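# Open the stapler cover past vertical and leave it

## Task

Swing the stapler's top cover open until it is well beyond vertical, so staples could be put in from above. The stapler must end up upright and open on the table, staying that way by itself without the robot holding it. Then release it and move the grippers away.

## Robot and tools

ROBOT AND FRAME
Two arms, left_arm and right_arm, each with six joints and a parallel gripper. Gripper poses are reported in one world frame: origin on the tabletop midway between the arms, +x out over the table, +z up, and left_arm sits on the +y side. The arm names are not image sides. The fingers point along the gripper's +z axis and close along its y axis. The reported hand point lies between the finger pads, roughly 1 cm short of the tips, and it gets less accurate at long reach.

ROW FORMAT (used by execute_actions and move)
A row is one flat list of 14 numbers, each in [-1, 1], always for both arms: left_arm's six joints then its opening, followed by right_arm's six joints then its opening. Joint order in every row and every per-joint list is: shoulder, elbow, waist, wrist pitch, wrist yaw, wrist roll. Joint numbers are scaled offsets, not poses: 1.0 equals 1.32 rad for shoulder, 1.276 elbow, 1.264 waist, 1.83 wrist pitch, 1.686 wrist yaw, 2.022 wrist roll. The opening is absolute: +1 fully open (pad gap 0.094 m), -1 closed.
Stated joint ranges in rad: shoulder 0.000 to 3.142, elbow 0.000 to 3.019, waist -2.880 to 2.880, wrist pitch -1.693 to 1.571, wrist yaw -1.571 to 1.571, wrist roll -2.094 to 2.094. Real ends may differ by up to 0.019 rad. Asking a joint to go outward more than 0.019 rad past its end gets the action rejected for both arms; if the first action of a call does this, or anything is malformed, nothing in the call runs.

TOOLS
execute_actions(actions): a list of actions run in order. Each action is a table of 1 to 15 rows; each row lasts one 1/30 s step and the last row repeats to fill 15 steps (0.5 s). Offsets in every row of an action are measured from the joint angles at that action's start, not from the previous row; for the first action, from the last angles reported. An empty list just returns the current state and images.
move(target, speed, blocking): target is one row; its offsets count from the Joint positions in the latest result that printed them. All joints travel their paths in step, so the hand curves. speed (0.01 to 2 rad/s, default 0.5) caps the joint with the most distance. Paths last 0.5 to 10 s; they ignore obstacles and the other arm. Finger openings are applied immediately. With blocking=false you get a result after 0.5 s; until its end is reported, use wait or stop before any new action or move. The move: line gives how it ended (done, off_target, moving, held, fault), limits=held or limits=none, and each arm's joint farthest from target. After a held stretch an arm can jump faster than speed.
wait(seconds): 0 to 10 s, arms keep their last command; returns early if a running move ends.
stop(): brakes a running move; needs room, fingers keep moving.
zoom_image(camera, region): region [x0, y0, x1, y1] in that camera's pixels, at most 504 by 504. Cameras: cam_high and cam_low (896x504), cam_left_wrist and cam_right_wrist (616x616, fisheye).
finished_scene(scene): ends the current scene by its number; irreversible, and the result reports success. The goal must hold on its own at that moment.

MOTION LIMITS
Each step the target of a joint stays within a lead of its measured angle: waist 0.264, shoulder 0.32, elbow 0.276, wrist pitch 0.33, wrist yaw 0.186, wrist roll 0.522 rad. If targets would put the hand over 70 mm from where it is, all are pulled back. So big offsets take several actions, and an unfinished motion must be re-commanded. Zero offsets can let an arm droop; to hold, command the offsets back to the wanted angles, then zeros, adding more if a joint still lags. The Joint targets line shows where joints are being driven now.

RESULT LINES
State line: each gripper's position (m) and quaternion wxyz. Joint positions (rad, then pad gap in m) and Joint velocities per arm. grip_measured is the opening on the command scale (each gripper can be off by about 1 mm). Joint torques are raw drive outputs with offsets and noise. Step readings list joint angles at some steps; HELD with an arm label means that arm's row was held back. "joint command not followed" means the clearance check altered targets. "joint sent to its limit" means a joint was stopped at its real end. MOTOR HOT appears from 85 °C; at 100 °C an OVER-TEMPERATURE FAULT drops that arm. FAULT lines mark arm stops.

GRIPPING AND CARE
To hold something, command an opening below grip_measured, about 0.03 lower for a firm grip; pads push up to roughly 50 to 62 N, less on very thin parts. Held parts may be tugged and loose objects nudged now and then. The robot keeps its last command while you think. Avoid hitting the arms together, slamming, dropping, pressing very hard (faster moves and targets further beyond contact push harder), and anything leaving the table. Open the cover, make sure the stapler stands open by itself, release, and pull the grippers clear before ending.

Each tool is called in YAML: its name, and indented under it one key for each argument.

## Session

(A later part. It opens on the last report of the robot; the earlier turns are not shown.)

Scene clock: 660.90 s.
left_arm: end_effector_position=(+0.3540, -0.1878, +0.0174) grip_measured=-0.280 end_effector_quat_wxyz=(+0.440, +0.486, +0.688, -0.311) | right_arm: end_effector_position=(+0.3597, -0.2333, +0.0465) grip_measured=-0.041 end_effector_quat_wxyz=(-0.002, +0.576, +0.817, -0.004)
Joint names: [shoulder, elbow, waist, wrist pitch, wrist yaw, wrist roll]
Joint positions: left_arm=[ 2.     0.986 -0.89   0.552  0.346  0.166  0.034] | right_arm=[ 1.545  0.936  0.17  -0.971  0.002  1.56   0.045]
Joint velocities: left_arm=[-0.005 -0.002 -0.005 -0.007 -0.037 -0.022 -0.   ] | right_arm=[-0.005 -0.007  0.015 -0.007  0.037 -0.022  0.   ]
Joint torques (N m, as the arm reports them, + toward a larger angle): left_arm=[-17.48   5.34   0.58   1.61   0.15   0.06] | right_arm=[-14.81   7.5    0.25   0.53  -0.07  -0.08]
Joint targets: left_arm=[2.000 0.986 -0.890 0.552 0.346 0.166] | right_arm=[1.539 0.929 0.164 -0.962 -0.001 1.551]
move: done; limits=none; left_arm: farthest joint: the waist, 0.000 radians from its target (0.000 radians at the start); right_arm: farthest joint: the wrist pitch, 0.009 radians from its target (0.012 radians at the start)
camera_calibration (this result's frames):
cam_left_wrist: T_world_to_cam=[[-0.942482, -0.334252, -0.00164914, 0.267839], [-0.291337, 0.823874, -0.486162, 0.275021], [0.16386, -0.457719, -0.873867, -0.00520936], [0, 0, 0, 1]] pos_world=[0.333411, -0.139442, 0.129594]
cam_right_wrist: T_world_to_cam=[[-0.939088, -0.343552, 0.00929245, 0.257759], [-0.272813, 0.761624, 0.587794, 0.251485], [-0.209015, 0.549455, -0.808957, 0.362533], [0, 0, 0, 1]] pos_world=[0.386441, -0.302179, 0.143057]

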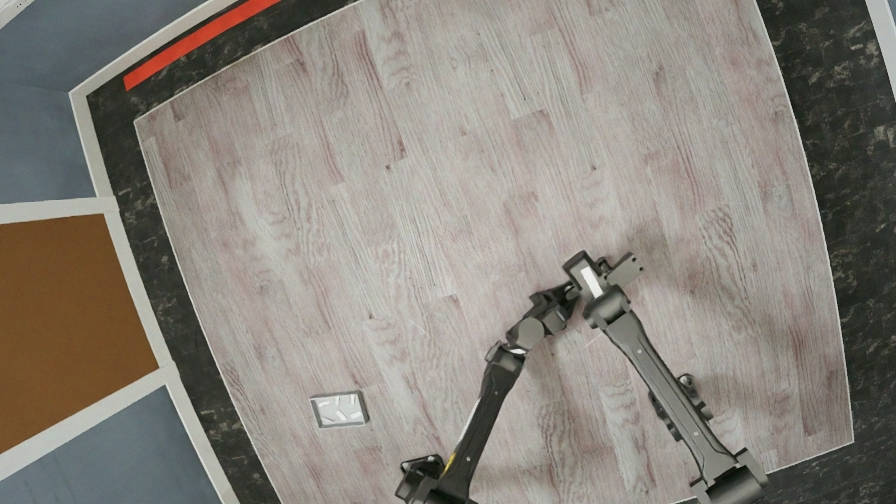

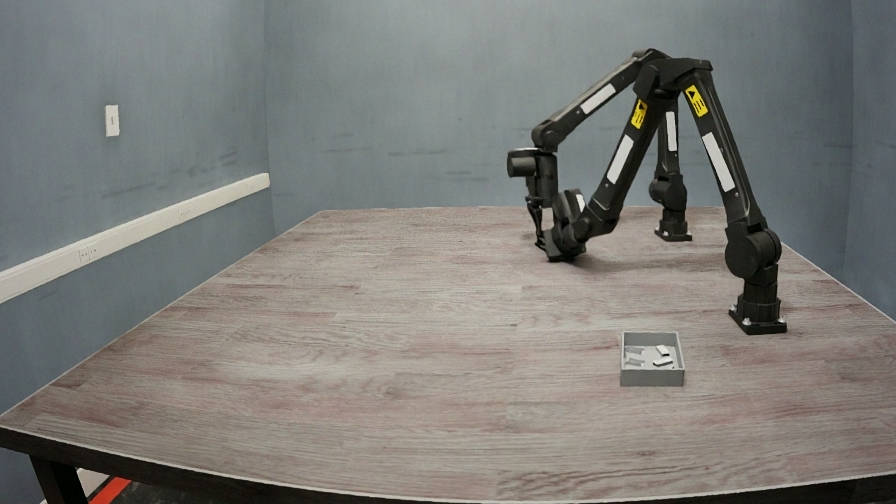

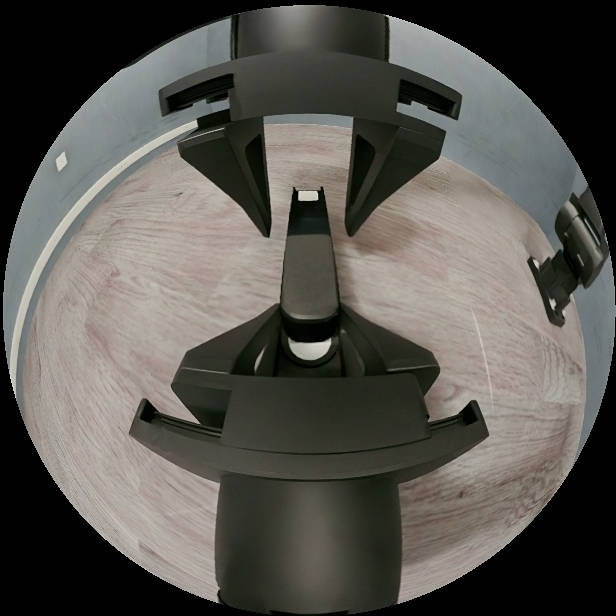

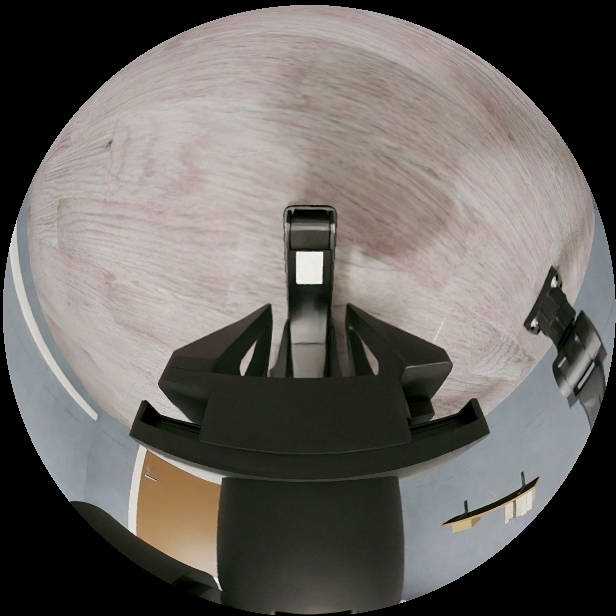

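move:
  target: [0,0,0,0,0,0,-0.32, 0.0568,-0.0353,0,0.0617,0,0,-0.04]
  speed: 0.12

Scene clock: 670.23 s.
left_arm: end_effector_position=(+0.3540, -0.1878, +0.0174) grip_measured=-0.280 end_effector_quat_wxyz=(+0.440, +0.486, +0.688, -0.311) | right_arm: end_effector_position=(+0.3619, -0.2325, +0.0170) grip_measured=-0.041 end_effector_quat_wxyz=(+0.003, +0.576, +0.817, +0.003)
Joint names: [shoulder, elbow, waist, wrist pitch, wrist yaw, wrist roll]
Joint positions: left_arm=[ 2.     0.986 -0.89   0.552  0.346  0.166  0.034] | right_arm=[ 1.593  0.898  0.17  -0.867  0.002  1.56   0.045]
Joint velocities: left_arm=[ 0.005 -0.002  0.005  0.002  0.022 -0.081 -0.001] | right_arm=[-0.015 -0.002 -0.005  0.007  0.037 -0.022 -0.001]
Joint torques (N m, as the arm reports them, + toward a larger angle): left_arm=[-17.39   5.35   0.52   1.56   0.12   0.07] | right_arm=[-11.98   7.13   0.65   0.58   0.07   0.04]
Joint targets: left_arm=[2.000 0.986 -0.890 0.552 0.346 0.166] | right_arm=[1.620 0.891 0.170 -0.858 0.002 1.560]
move: off_target (right_arm); limits=none; left_arm: farthest joint: the waist, 0.000 radians from its target (0.000 radians at the start); right_arm: farthest joint: the shoulder, 0.027 radians from its target (0.075 radians at the start)
camera_calibration (this result's frames):
cam_left_wrist: T_world_to_cam=[[-0.942482, -0.334252, -0.00164914, 0.267839], [-0.291337, 0.823874, -0.486162, 0.275021], [0.16386, -0.457719, -0.873867, -0.00520936], [0, 0, 0, 1]] pos_world=[0.333411, -0.139442, 0.129594]
cam_right_wrist: T_world_to_cam=[[-0.938968, -0.343914, -0.00786976, 0.260554], [-0.282641, 0.758233, 0.587535, 0.271633], [-0.196094, 0.5539, -0.809161, 0.335056], [0, 0, 0, 1]] pos_world=[0.387129, -0.301941, 0.113571]

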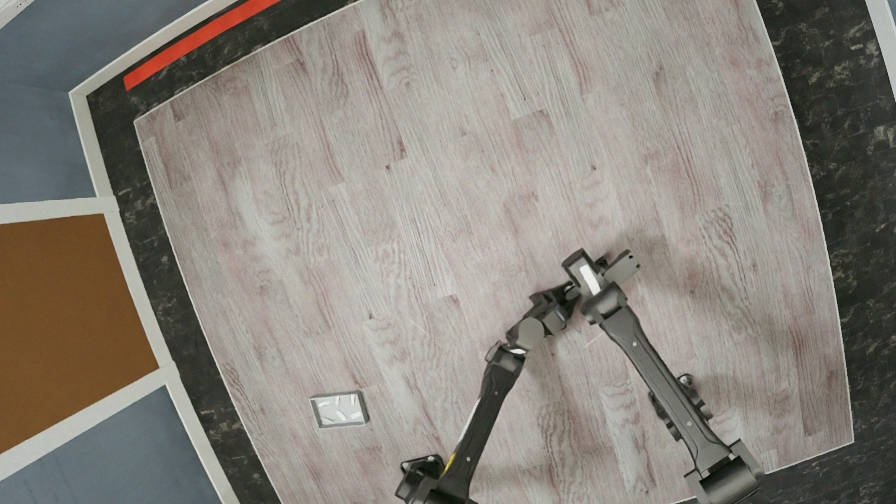

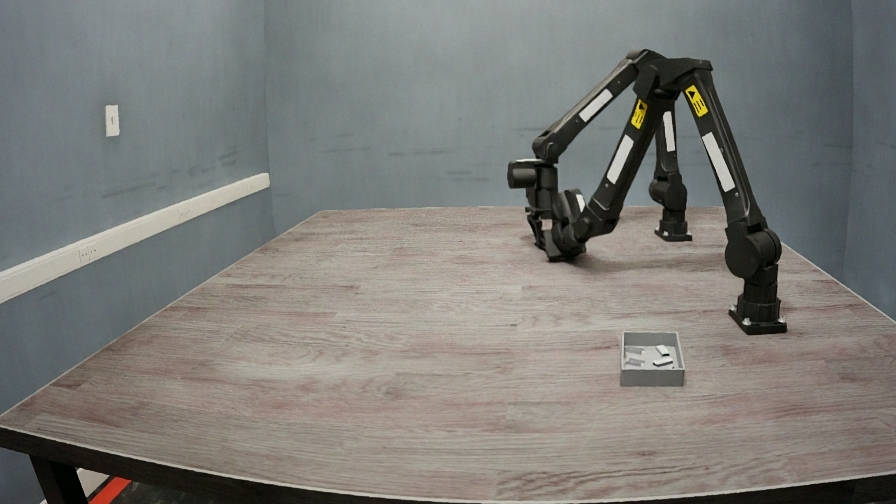

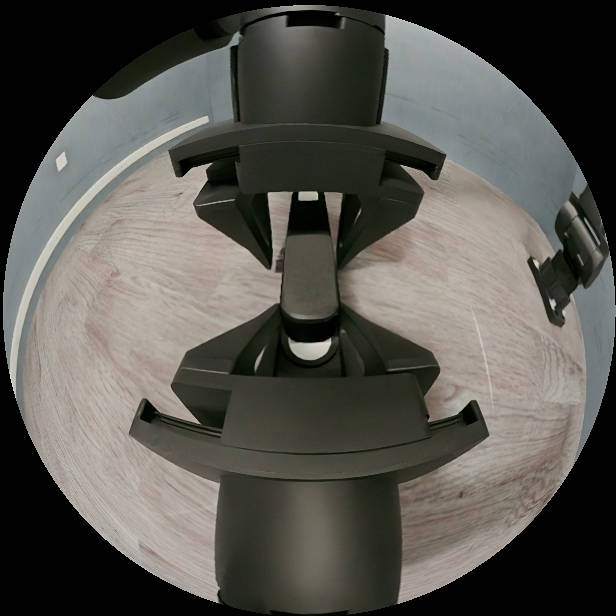

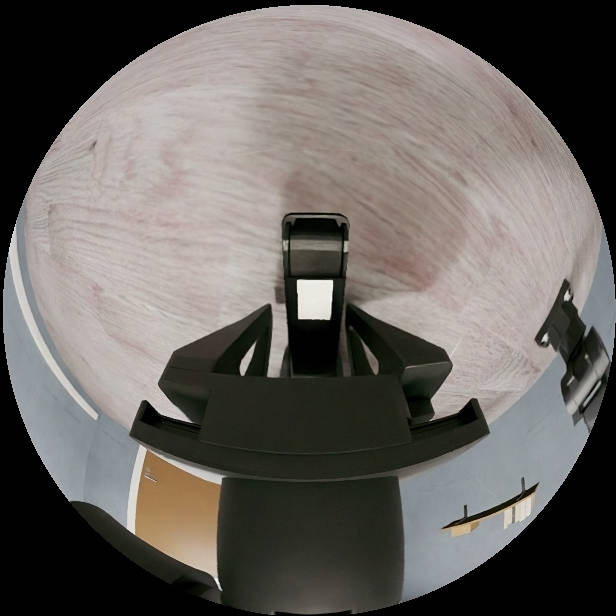

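execute_actions:
  actions:
    - [[0,0,0,0,0,0,-0.32, 0.028,0,0,0,0,0,-0.04]]

Scene clock: 672.80 s.
left_arm: end_effector_position=(+0.3540, -0.1878, +0.0174) grip_measured=-0.280 end_effector_quat_wxyz=(+0.440, +0.486, +0.688, -0.311) | right_arm: end_effector_position=(+0.3610, -0.2329, +0.0139) grip_measured=-0.041 end_effector_quat_wxyz=(+0.001, +0.576, +0.817, -0.001)
Joint names: [shoulder, elbow, waist, wrist pitch, wrist yaw, wrist roll]
Joint positions: left_arm=[ 2.     0.986 -0.89   0.552  0.346  0.166  0.034] | right_arm=[ 1.602  0.898  0.17  -0.867  0.002  1.56   0.045]
Joint velocities: left_arm=[-0.005  0.002  0.005  0.002 -0.037  0.051 -0.001] | right_arm=[ 0.005  0.002 -0.005  0.007 -0.022  0.037  0.   ]
Joint torques (N m, as the arm reports them, + toward a larger angle): left_arm=[-17.44   5.32   0.49   1.55   0.13   0.08] | right_arm=[-12.05   7.58   0.61   0.23   0.07   0.03]
Joint targets: left_arm=[2.000 0.986 -0.890 0.552 0.346 0.166] | right_arm=[1.630 0.898 0.170 -0.867 0.002 1.560]
Step readings (joint positions):
0: left_arm=[2.000 0.986 -0.890 0.552 0.346 0.166] | right_arm=[1.593 0.898 0.170 -0.867 0.002 1.560]
1: left_arm=[2.000 0.986 -0.890 0.552 0.346 0.166] | right_arm=[1.594 0.898 0.170 -0.867 0.002 1.560]
2: left_arm=[2.000 0.986 -0.890 0.552 0.346 0.166] | right_arm=[1.594 0.898 0.170 -0.867 0.002 1.560]
4: left_arm=[2.000 0.986 -0.890 0.552 0.346 0.166] | right_arm=[1.597 0.898 0.170 -0.867 0.002 1.560]
8: left_arm=[2.000 0.986 -0.890 0.552 0.346 0.166] | right_arm=[1.601 0.898 0.170 -0.867 0.002 1.560]
15: Joint positions above
camera_calibration (this result's frames):
cam_left_wrist: T_world_to_cam=[[-0.942482, -0.334252, -0.00164914, 0.267839], [-0.291337, 0.823874, -0.486162, 0.275021], [0.16386, -0.457719, -0.873867, -0.00520936], [0, 0, 0, 1]] pos_world=[0.333411, -0.139442, 0.129594]
cam_right_wrist: T_world_to_cam=[[-0.938997, -0.343924, 0.000521046, 0.259455], [-0.277978, 0.759839, 0.587684, 0.272132], [-0.202515, 0.551689, -0.80909, 0.334333], [0, 0, 0, 1]] pos_world=[0.386982, -0.301992, 0.110443]

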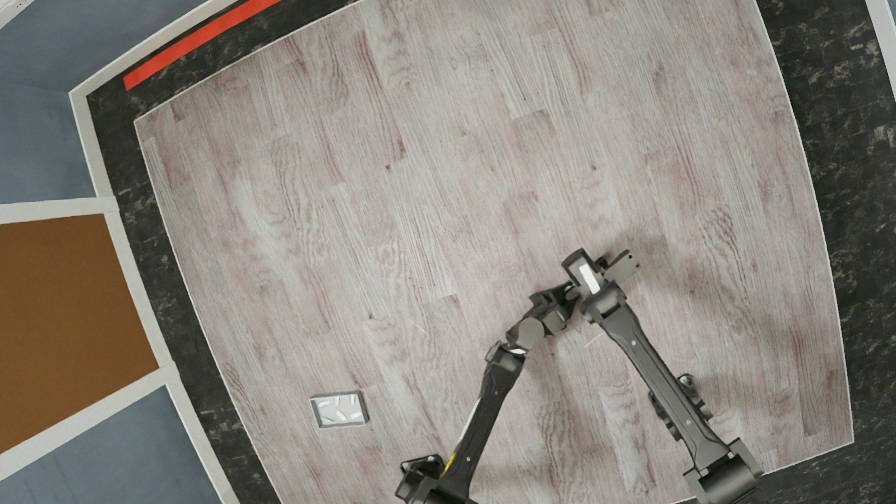

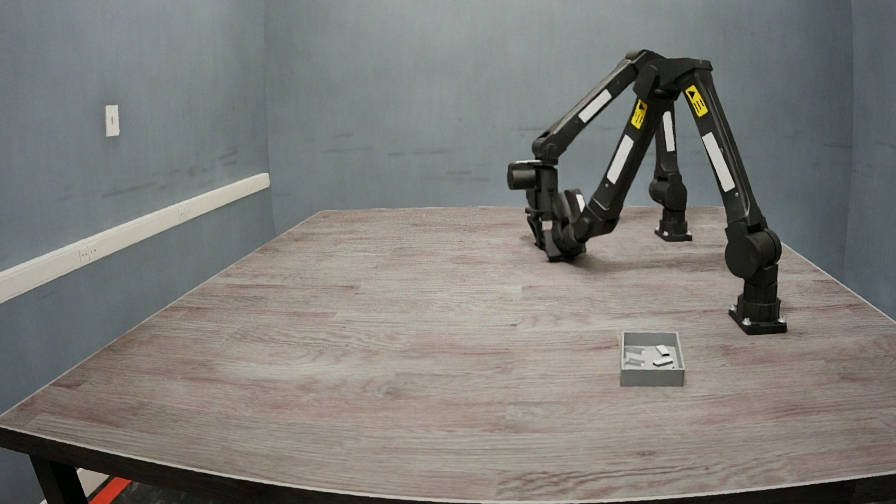

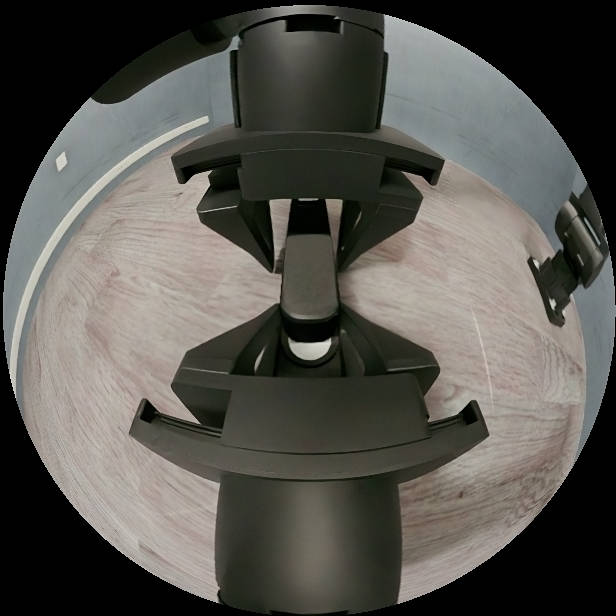

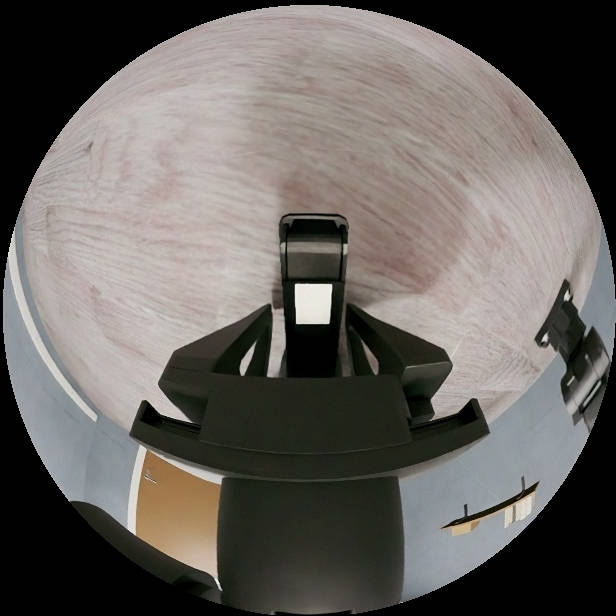

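Close the right gripper on the base.

execute_actions:
  actions:
    - [[0,0,0,0,0,0,-0.32, 0,0,0,0,0,0,-0.30]]
    - [[0,0,0,0,0,0,-0.32, 0,0,0,0,0,0,-0.30]]

Scene clock: 674.70 s.
left_arm: end_effector_position=(+0.3546, -0.1875, +0.0173) grip_measured=-0.280 end_effector_quat_wxyz=(+0.441, +0.485, +0.689, -0.310) | right_arm: end_effector_position=(+0.3599, -0.2333, +0.0137) grip_measured=-0.296 end_effector_quat_wxyz=(-0.000, +0.576, +0.817, -0.002)
Joint names: [shoulder, elbow, waist, wrist pitch, wrist yaw, wrist roll]
Joint positions: left_arm=[ 2.     0.986 -0.89   0.552  0.342  0.166  0.034] | right_arm=[ 1.602  0.897  0.17  -0.87   0.003  1.56   0.033]
Joint velocities: left_arm=[-0.005 -0.002 -0.005 -0.012 -0.022 -0.007  0.001] | right_arm=[ 0.005  0.007 -0.015  0.002  0.022 -0.037 -0.   ]
Joint torques (N m, as the arm reports them, + toward a larger angle): left_arm=[-17.5    5.34   0.56   1.52   0.14   0.07] | right_arm=[-14.45   7.57   0.56   0.23   0.07   0.03]
Joint targets: left_arm=[2.000 0.986 -0.890 0.552 0.343 0.166] | right_arm=[1.602 0.897 0.170 -0.870 0.003 1.560]
Step readings (joint positions; steps 1 to 15: 1st action; 16 to 30: 2nd action):
0: left_arm=[2.000 0.986 -0.890 0.552 0.346 0.166] | right_arm=[1.602 0.898 0.170 -0.867 0.002 1.560]
1: left_arm=[2.000 0.986 -0.890 0.552 0.346 0.166] | right_arm=[1.602 0.898 0.170 -0.867 0.002 1.560]
2: left_arm=[2.000 0.986 -0.890 0.552 0.344 0.166] | right_arm=[1.602 0.897 0.170 -0.868 0.003 1.560]
4: left_arm=[2.000 0.986 -0.890 0.552 0.343 0.166] | right_arm=[1.602 0.897 0.170 -0.870 0.003 1.560]
8: left_arm=[2.000 0.986 -0.890 0.552 0.343 0.166] | right_arm=[1.602 0.897 0.170 -0.870 0.003 1.560]
15: left_arm=[2.000 0.986 -0.890 0.552 0.343 0.166] | right_arm=[1.602 0.897 0.170 -0.870 0.003 1.560]
16: left_arm=[2.000 0.986 -0.890 0.552 0.343 0.166] | right_arm=[1.602 0.897 0.170 -0.870 0.003 1.560]
17: left_arm=[2.000 0.986 -0.890 0.552 0.342 0.166] | right_arm=[1.602 0.897 0.170 -0.870 0.003 1.560]
19: left_arm=[2.000 0.986 -0.890 0.552 0.342 0.166] | right_arm=[1.602 0.897 0.170 -0.870 0.003 1.560]
23: left_arm=[2.000 0.986 -0.890 0.552 0.342 0.166] | right_arm=[1.602 0.897 0.170 -0.870 0.003 1.560]
30: Joint positions above
camera_calibration (this result's frames):
cam_left_wrist: T_world_to_cam=[[-0.941332, -0.337467, -0.00322556, 0.267502], [-0.293532, 0.823422, -0.485608, 0.275616], [0.166533, -0.456172, -0.87417, -0.00592626], [0, 0, 0, 1]] pos_world=[0.333697, -0.139378, 0.129524]
cam_right_wrist: T_world_to_cam=[[-0.938987, -0.343921, 0.00472386, 0.258173], [-0.275721, 0.760854, 0.587435, 0.271723], [-0.205625, 0.550291, -0.809258, 0.334976], [0, 0, 0, 1]] pos_world=[0.38622, -0.302284, 0.110243]

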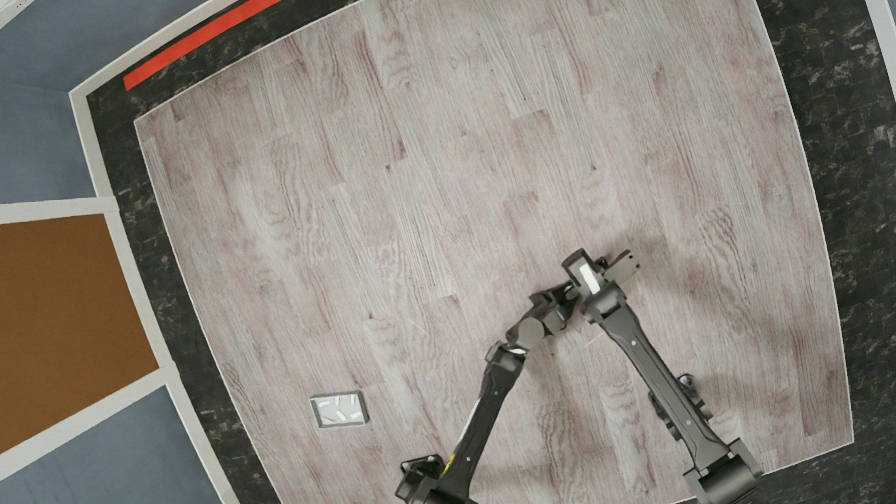

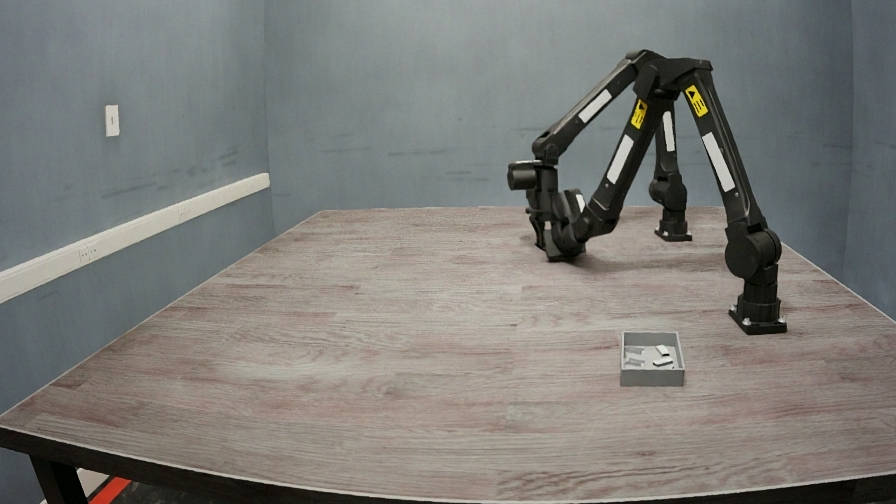

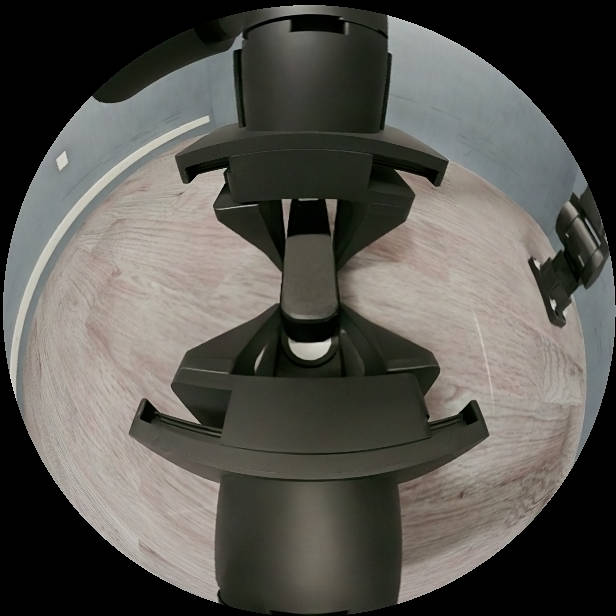

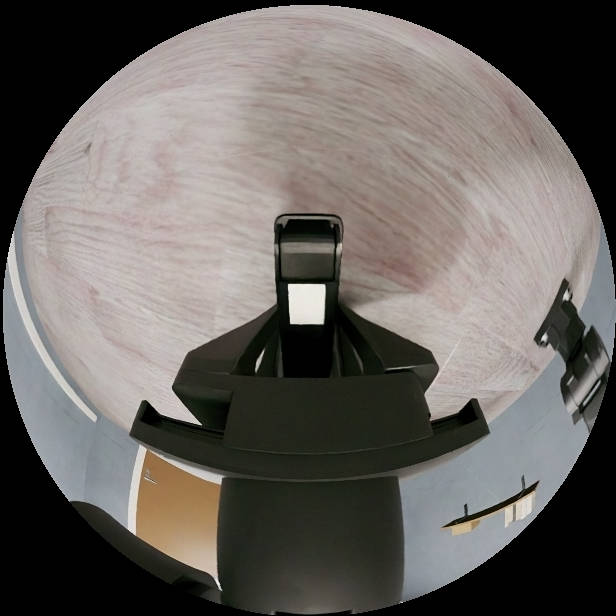

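execute_actions:
  actions:
    - [[0,0,0,0,0,0,-0.32, 0,0,0,0,0,0,-0.335]]
    - [[0,0,0,0,0,0,-0.15, 0,0,0,0,0,0,-0.335]]

move:
  target: [-0.0463,0.053,-0.0108,-0.048,0,0,-0.15, 0,0,0,0,0,0,-0.335]
  speed: 0.1

Scene clock: 685.27 s.
left_arm: end_effector_position=(+0.3545, -0.1876, +0.0173) grip_measured=-0.152 end_effector_quat_wxyz=(+0.441, +0.485, +0.689, -0.310) | right_arm: end_effector_position=(+0.3593, -0.2335, +0.0142) grip_measured=-0.333 end_effector_quat_wxyz=(-0.001, +0.576, +0.817, -0.003)
Joint names: [shoulder, elbow, waist, wrist pitch, wrist yaw, wrist roll]
Joint positions: left_arm=[ 2.     0.986 -0.89   0.552  0.343  0.166  0.04 ] | right_arm=[ 1.6    0.897  0.17  -0.874  0.003  1.56   0.031]
Joint velocities: left_arm=[-0.005 -0.002 -0.015 -0.032 -0.007 -0.051 -0.001] | right_arm=[-0.015 -0.002 -0.005 -0.022  0.066 -0.007 -0.001]
Joint torques (N m, as the arm reports them, + toward a larger angle): left_arm=[-17.35   5.38   0.6    1.57   0.1    0.04] | right_arm=[-14.47   7.59   0.64   0.21   0.07   0.04]
Joint targets: left_arm=[2.000 0.986 -0.890 0.552 0.342 0.166] | right_arm=[1.600 0.897 0.170 -0.874 0.002 1.560]
Step readings (joint positions; steps 1 to 15: 1st action; 16 to 30: 2nd action):
0: left_arm=[2.000 0.986 -0.890 0.552 0.342 0.166] | right_arm=[1.602 0.897 0.170 -0.870 0.003 1.560]
1: left_arm=[2.000 0.986 -0.890 0.552 0.342 0.166] | right_arm=[1.602 0.897 0.170 -0.871 0.003 1.560]
2: left_arm=[2.000 0.986 -0.890 0.552 0.342 0.166] | right_arm=[1.600 0.897 0.170 -0.874 0.003 1.560]
4: left_arm=[2.000 0.986 -0.890 0.552 0.342 0.166] | right_arm=[1.600 0.897 0.170 -0.874 0.003 1.560]
8: left_arm=[2.000 0.986 -0.890 0.552 0.342 0.166] | right_arm=[1.600 0.897 0.170 -0.874 0.003 1.560]
15: left_arm=[2.000 0.986 -0.890 0.552 0.342 0.166] | right_arm=[1.600 0.897 0.170 -0.874 0.003 1.560]
16: left_arm=[2.000 0.986 -0.890 0.552 0.342 0.166] | right_arm=[1.600 0.897 0.170 -0.874 0.003 1.560]
17: left_arm=[2.000 0.986 -0.890 0.552 0.343 0.166] | right_arm=[1.600 0.897 0.170 -0.874 0.003 1.560]
19: left_arm=[2.000 0.986 -0.890 0.552 0.343 0.166] | right_arm=[1.600 0.897 0.170 -0.874 0.003 1.560]
23: left_arm=[2.000 0.986 -0.890 0.552 0.343 0.166] | right_arm=[1.600 0.897 0.170 -0.874 0.003 1.560]
30: Joint positions above
camera_calibration (this result's frames):
cam_left_wrist: T_world_to_cam=[[-0.941563, -0.336825, -0.0029101, 0.267569], [-0.293093, 0.823513, -0.485719, 0.275497], [0.165999, -0.456482, -0.87411, -0.005783], [0, 0, 0, 1]] pos_world=[0.33364, -0.139391, 0.129538]
cam_right_wrist: T_world_to_cam=[[-0.938977, -0.343917, 0.00663085, 0.257474], [-0.274662, 0.761219, 0.587458, 0.271085], [-0.207085, 0.549788, -0.809227, 0.335832], [0, 0, 0, 1]] pos_world=[0.385765, -0.302441, 0.110806]

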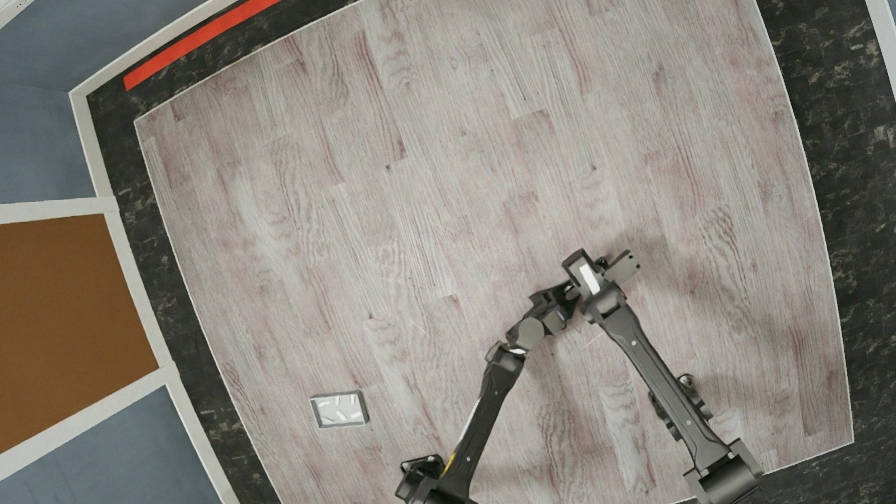

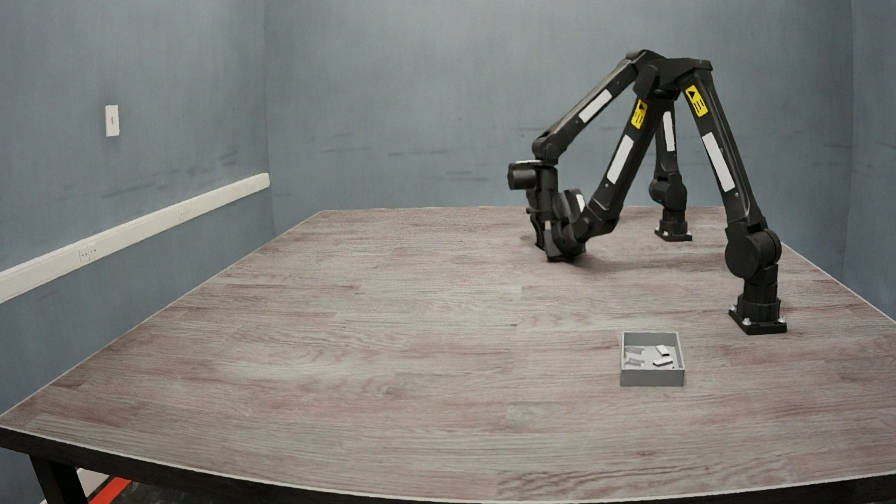

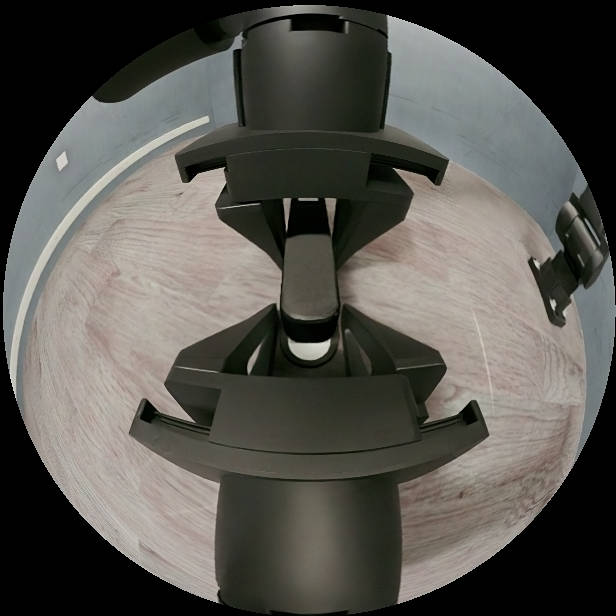

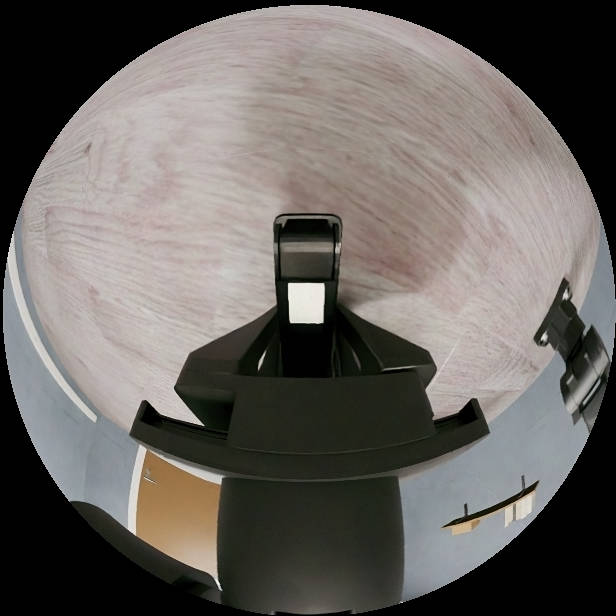

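Scene clock: 686.57 s.
left_arm: end_effector_position=(+0.3565, -0.1910, +0.0357) grip_measured=-0.152 end_effector_quat_wxyz=(+0.434, +0.486, +0.692, -0.309) | right_arm: end_effector_position=(+0.3593, -0.2335, +0.0142) grip_measured=-0.333 end_effector_quat_wxyz=(-0.001, +0.576, +0.817, -0.003)
Joint names: [shoulder, elbow, waist, wrist pitch, wrist yaw, wrist roll]
Joint positions: left_arm=[ 1.958  1.004 -0.891  0.477  0.343  0.166  0.04 ] | right_arm=[ 1.6    0.897  0.17  -0.874  0.003  1.56   0.031]
Joint velocities: left_arm=[-0.005  0.007  0.015 -0.012 -0.022  0.007 -0.001] | right_arm=[-0.005  0.002  0.005 -0.002  0.095  0.022  0.001]
Joint torques (N m, as the arm reports them, + toward a larger angle): left_arm=[-18.93   9.34  -0.28   1.13   0.14   0.07] | right_arm=[-14.47   7.58   0.69   0.22   0.07   0.03]
Joint targets: left_arm=[1.938 1.053 -0.904 0.465 0.343 0.166] | right_arm=[1.600 0.897 0.170 -0.874 0.003 1.560]
move: off_target (left_arm); limits=none; left_arm: farthest joint: the elbow, 0.050 radians from its target (0.068 radians at the start); right_arm: farthest joint: the waist, 0.000 radians from its target (0.000 radians at the start)
camera_calibration (this result's frames):
cam_left_wrist: T_world_to_cam=[[-0.941949, -0.335746, 0.00274976, 0.268509], [-0.296988, 0.829337, -0.473284, 0.289886], [0.156623, -0.446626, -0.880905, 0.0138584], [0, 0, 0, 1]] pos_world=[0.336844, -0.144073, 0.148668]
cam_right_wrist: T_world_to_cam=[[-0.938977, -0.343917, 0.00663085, 0.257474], [-0.274662, 0.761219, 0.587458, 0.271085], [-0.207085, 0.549788, -0.809227, 0.335832], [0, 0, 0, 1]] pos_world=[0.385765, -0.302441, 0.110806]

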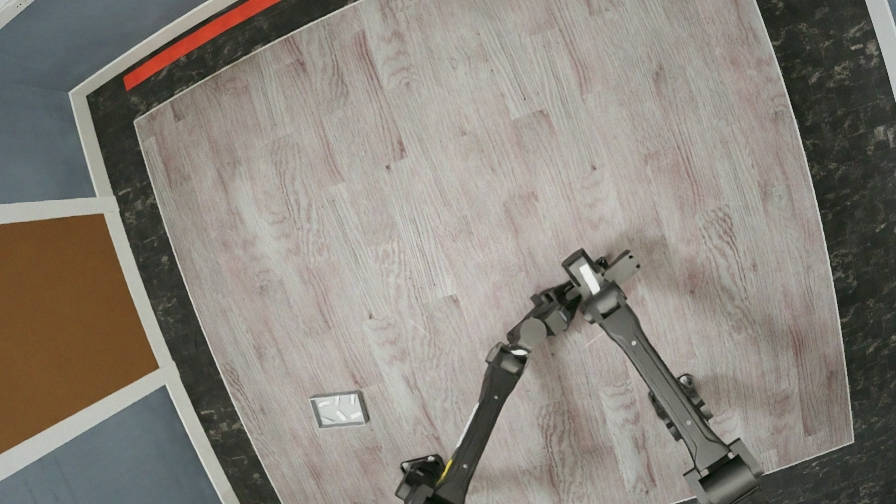

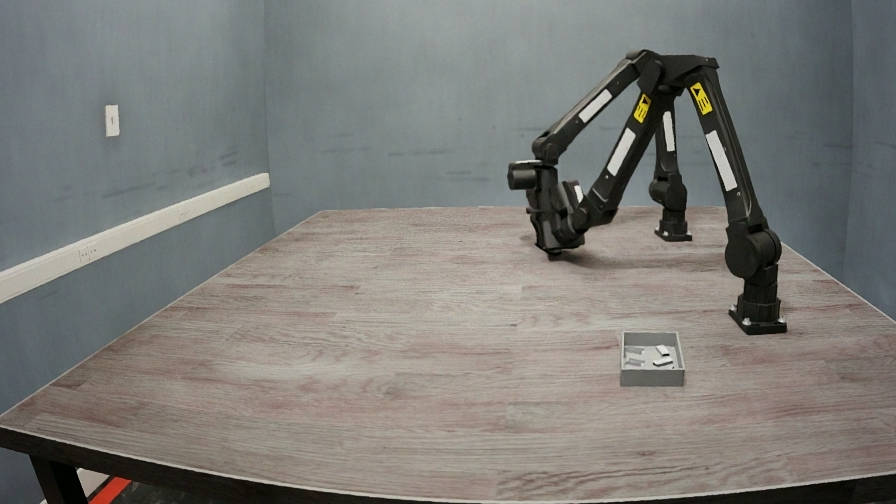

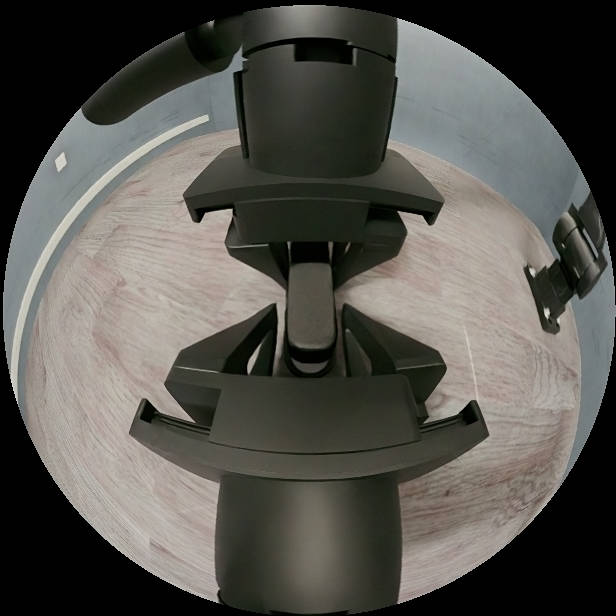

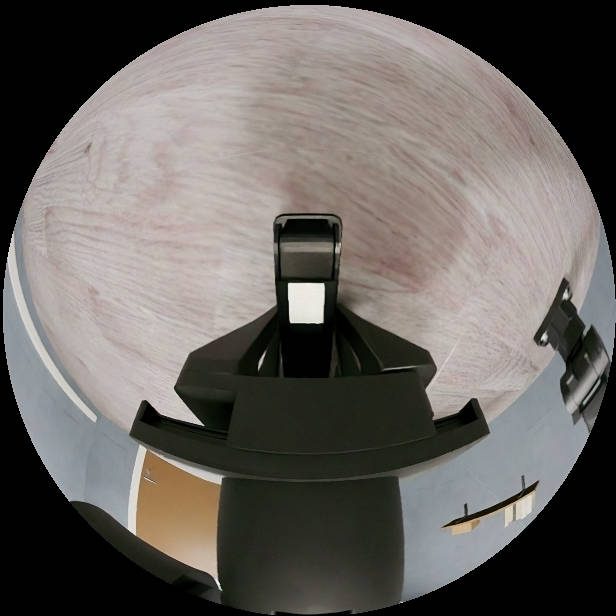

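execute_actions:
  actions:
    - [[0,0,0,0,0,0,-0.15, 0,0,0,0,0,0,-0.37]]
    - [[0,0,0,0,0,0,-0.15, 0,0,0,0,0,0,-0.37]]

Scene clock: 692.77 s.
left_arm: end_effector_position=(+0.3565, -0.1910, +0.0357) grip_measured=-0.152 end_effector_quat_wxyz=(+0.434, +0.486, +0.692, -0.309) | right_arm: end_effector_position=(+0.3589, -0.2337, +0.0142) grip_measured=-0.368 end_effector_quat_wxyz=(-0.001, +0.576, +0.817, -0.004)
Joint names: [shoulder, elbow, waist, wrist pitch, wrist yaw, wrist roll]
Joint positions: left_arm=[ 1.958  1.004 -0.891  0.477  0.343  0.166  0.04 ] | right_arm=[ 1.6    0.897  0.17  -0.875  0.003  1.56   0.03 ]
Joint velocities: left_arm=[ 0.005  0.002 -0.005 -0.017 -0.037  0.022  0.   ] | right_arm=[ 0.005  0.007 -0.015  0.012  0.066 -0.051 -0.   ]
Joint torques (N m, as the arm reports them, + toward a larger angle): left_arm=[-17.24   5.74   0.6    1.51   0.13   0.07] | right_arm=[-14.4    7.58   0.61   0.22   0.07   0.03]
Joint targets: left_arm=[1.958 1.004 -0.891 0.477 0.343 0.166] | right_arm=[1.600 0.897 0.170 -0.875 0.003 1.560]
Step readings (joint positions; steps 1 to 15: 1st action; 16 to 30: 2nd action):
0: left_arm=[1.958 1.004 -0.891 0.477 0.343 0.166] | right_arm=[1.600 0.897 0.170 -0.874 0.003 1.560]
1: left_arm=[1.958 1.004 -0.891 0.477 0.343 0.166] | right_arm=[1.600 0.897 0.170 -0.874 0.003 1.560]
2: left_arm=[1.958 1.004 -0.891 0.477 0.343 0.166] | right_arm=[1.600 0.897 0.170 -0.874 0.003 1.560]
4: left_arm=[1.958 1.004 -0.891 0.477 0.343 0.166] | right_arm=[1.600 0.897 0.170 -0.875 0.003 1.560]
8: left_arm=[1.958 1.004 -0.891 0.477 0.343 0.166] | right_arm=[1.600 0.897 0.170 -0.875 0.003 1.560]
15: left_arm=[1.958 1.004 -0.891 0.477 0.343 0.166] | right_arm=[1.600 0.897 0.170 -0.875 0.003 1.560]
16: left_arm=[1.958 1.004 -0.891 0.477 0.343 0.166] | right_arm=[1.600 0.897 0.170 -0.875 0.003 1.560]
17: left_arm=[1.958 1.004 -0.891 0.477 0.343 0.166] | right_arm=[1.600 0.897 0.170 -0.875 0.003 1.560]
19: left_arm=[1.958 1.004 -0.891 0.477 0.343 0.166] | right_arm=[1.600 0.897 0.170 -0.875 0.003 1.560]
23: left_arm=[1.958 1.004 -0.891 0.477 0.343 0.166] | right_arm=[1.600 0.897 0.170 -0.875 0.003 1.560]
30: Joint positions above
camera_calibration (this result's frames):
cam_left_wrist: T_world_to_cam=[[-0.941949, -0.335746, 0.00274976, 0.268509], [-0.296988, 0.829337, -0.473284, 0.289886], [0.156623, -0.446626, -0.880905, 0.0138584], [0, 0, 0, 1]] pos_world=[0.336844, -0.144073, 0.148668]
cam_right_wrist: T_world_to_cam=[[-0.938966, -0.343913, 0.00815642, 0.257075], [-0.273814, 0.76151, 0.587476, 0.270842], [-0.208252, 0.549386, -0.809201, 0.336152], [0, 0, 0, 1]] pos_world=[0.385549, -0.302515, 0.110805]

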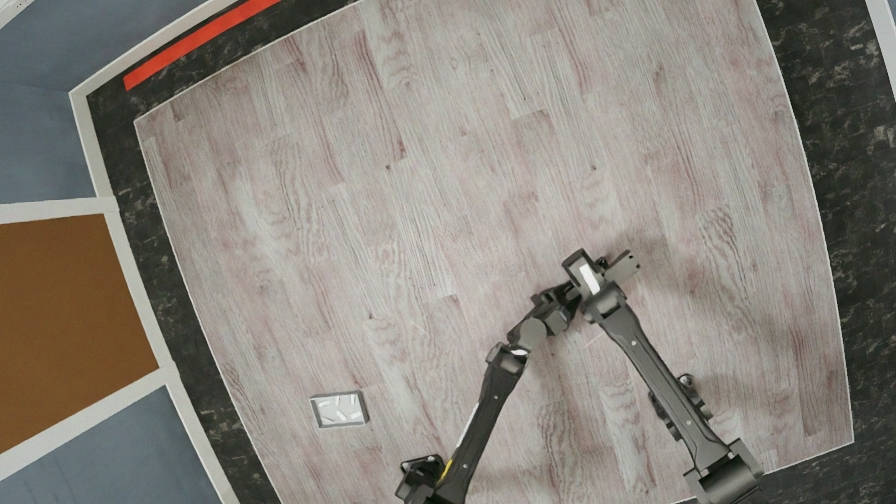

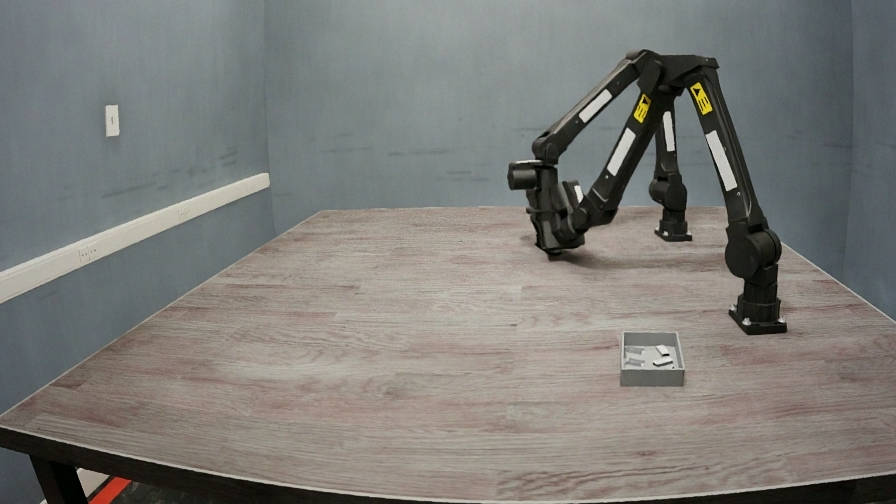

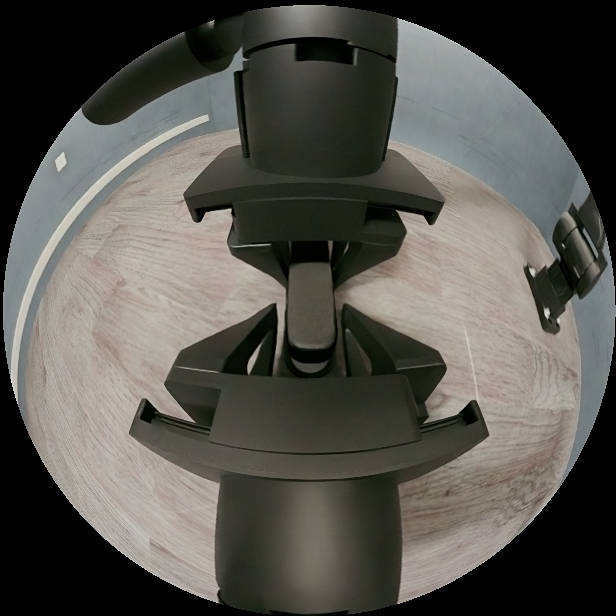

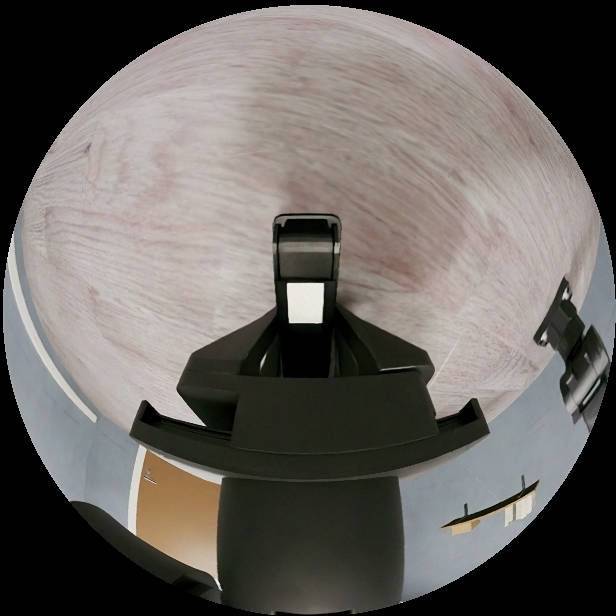

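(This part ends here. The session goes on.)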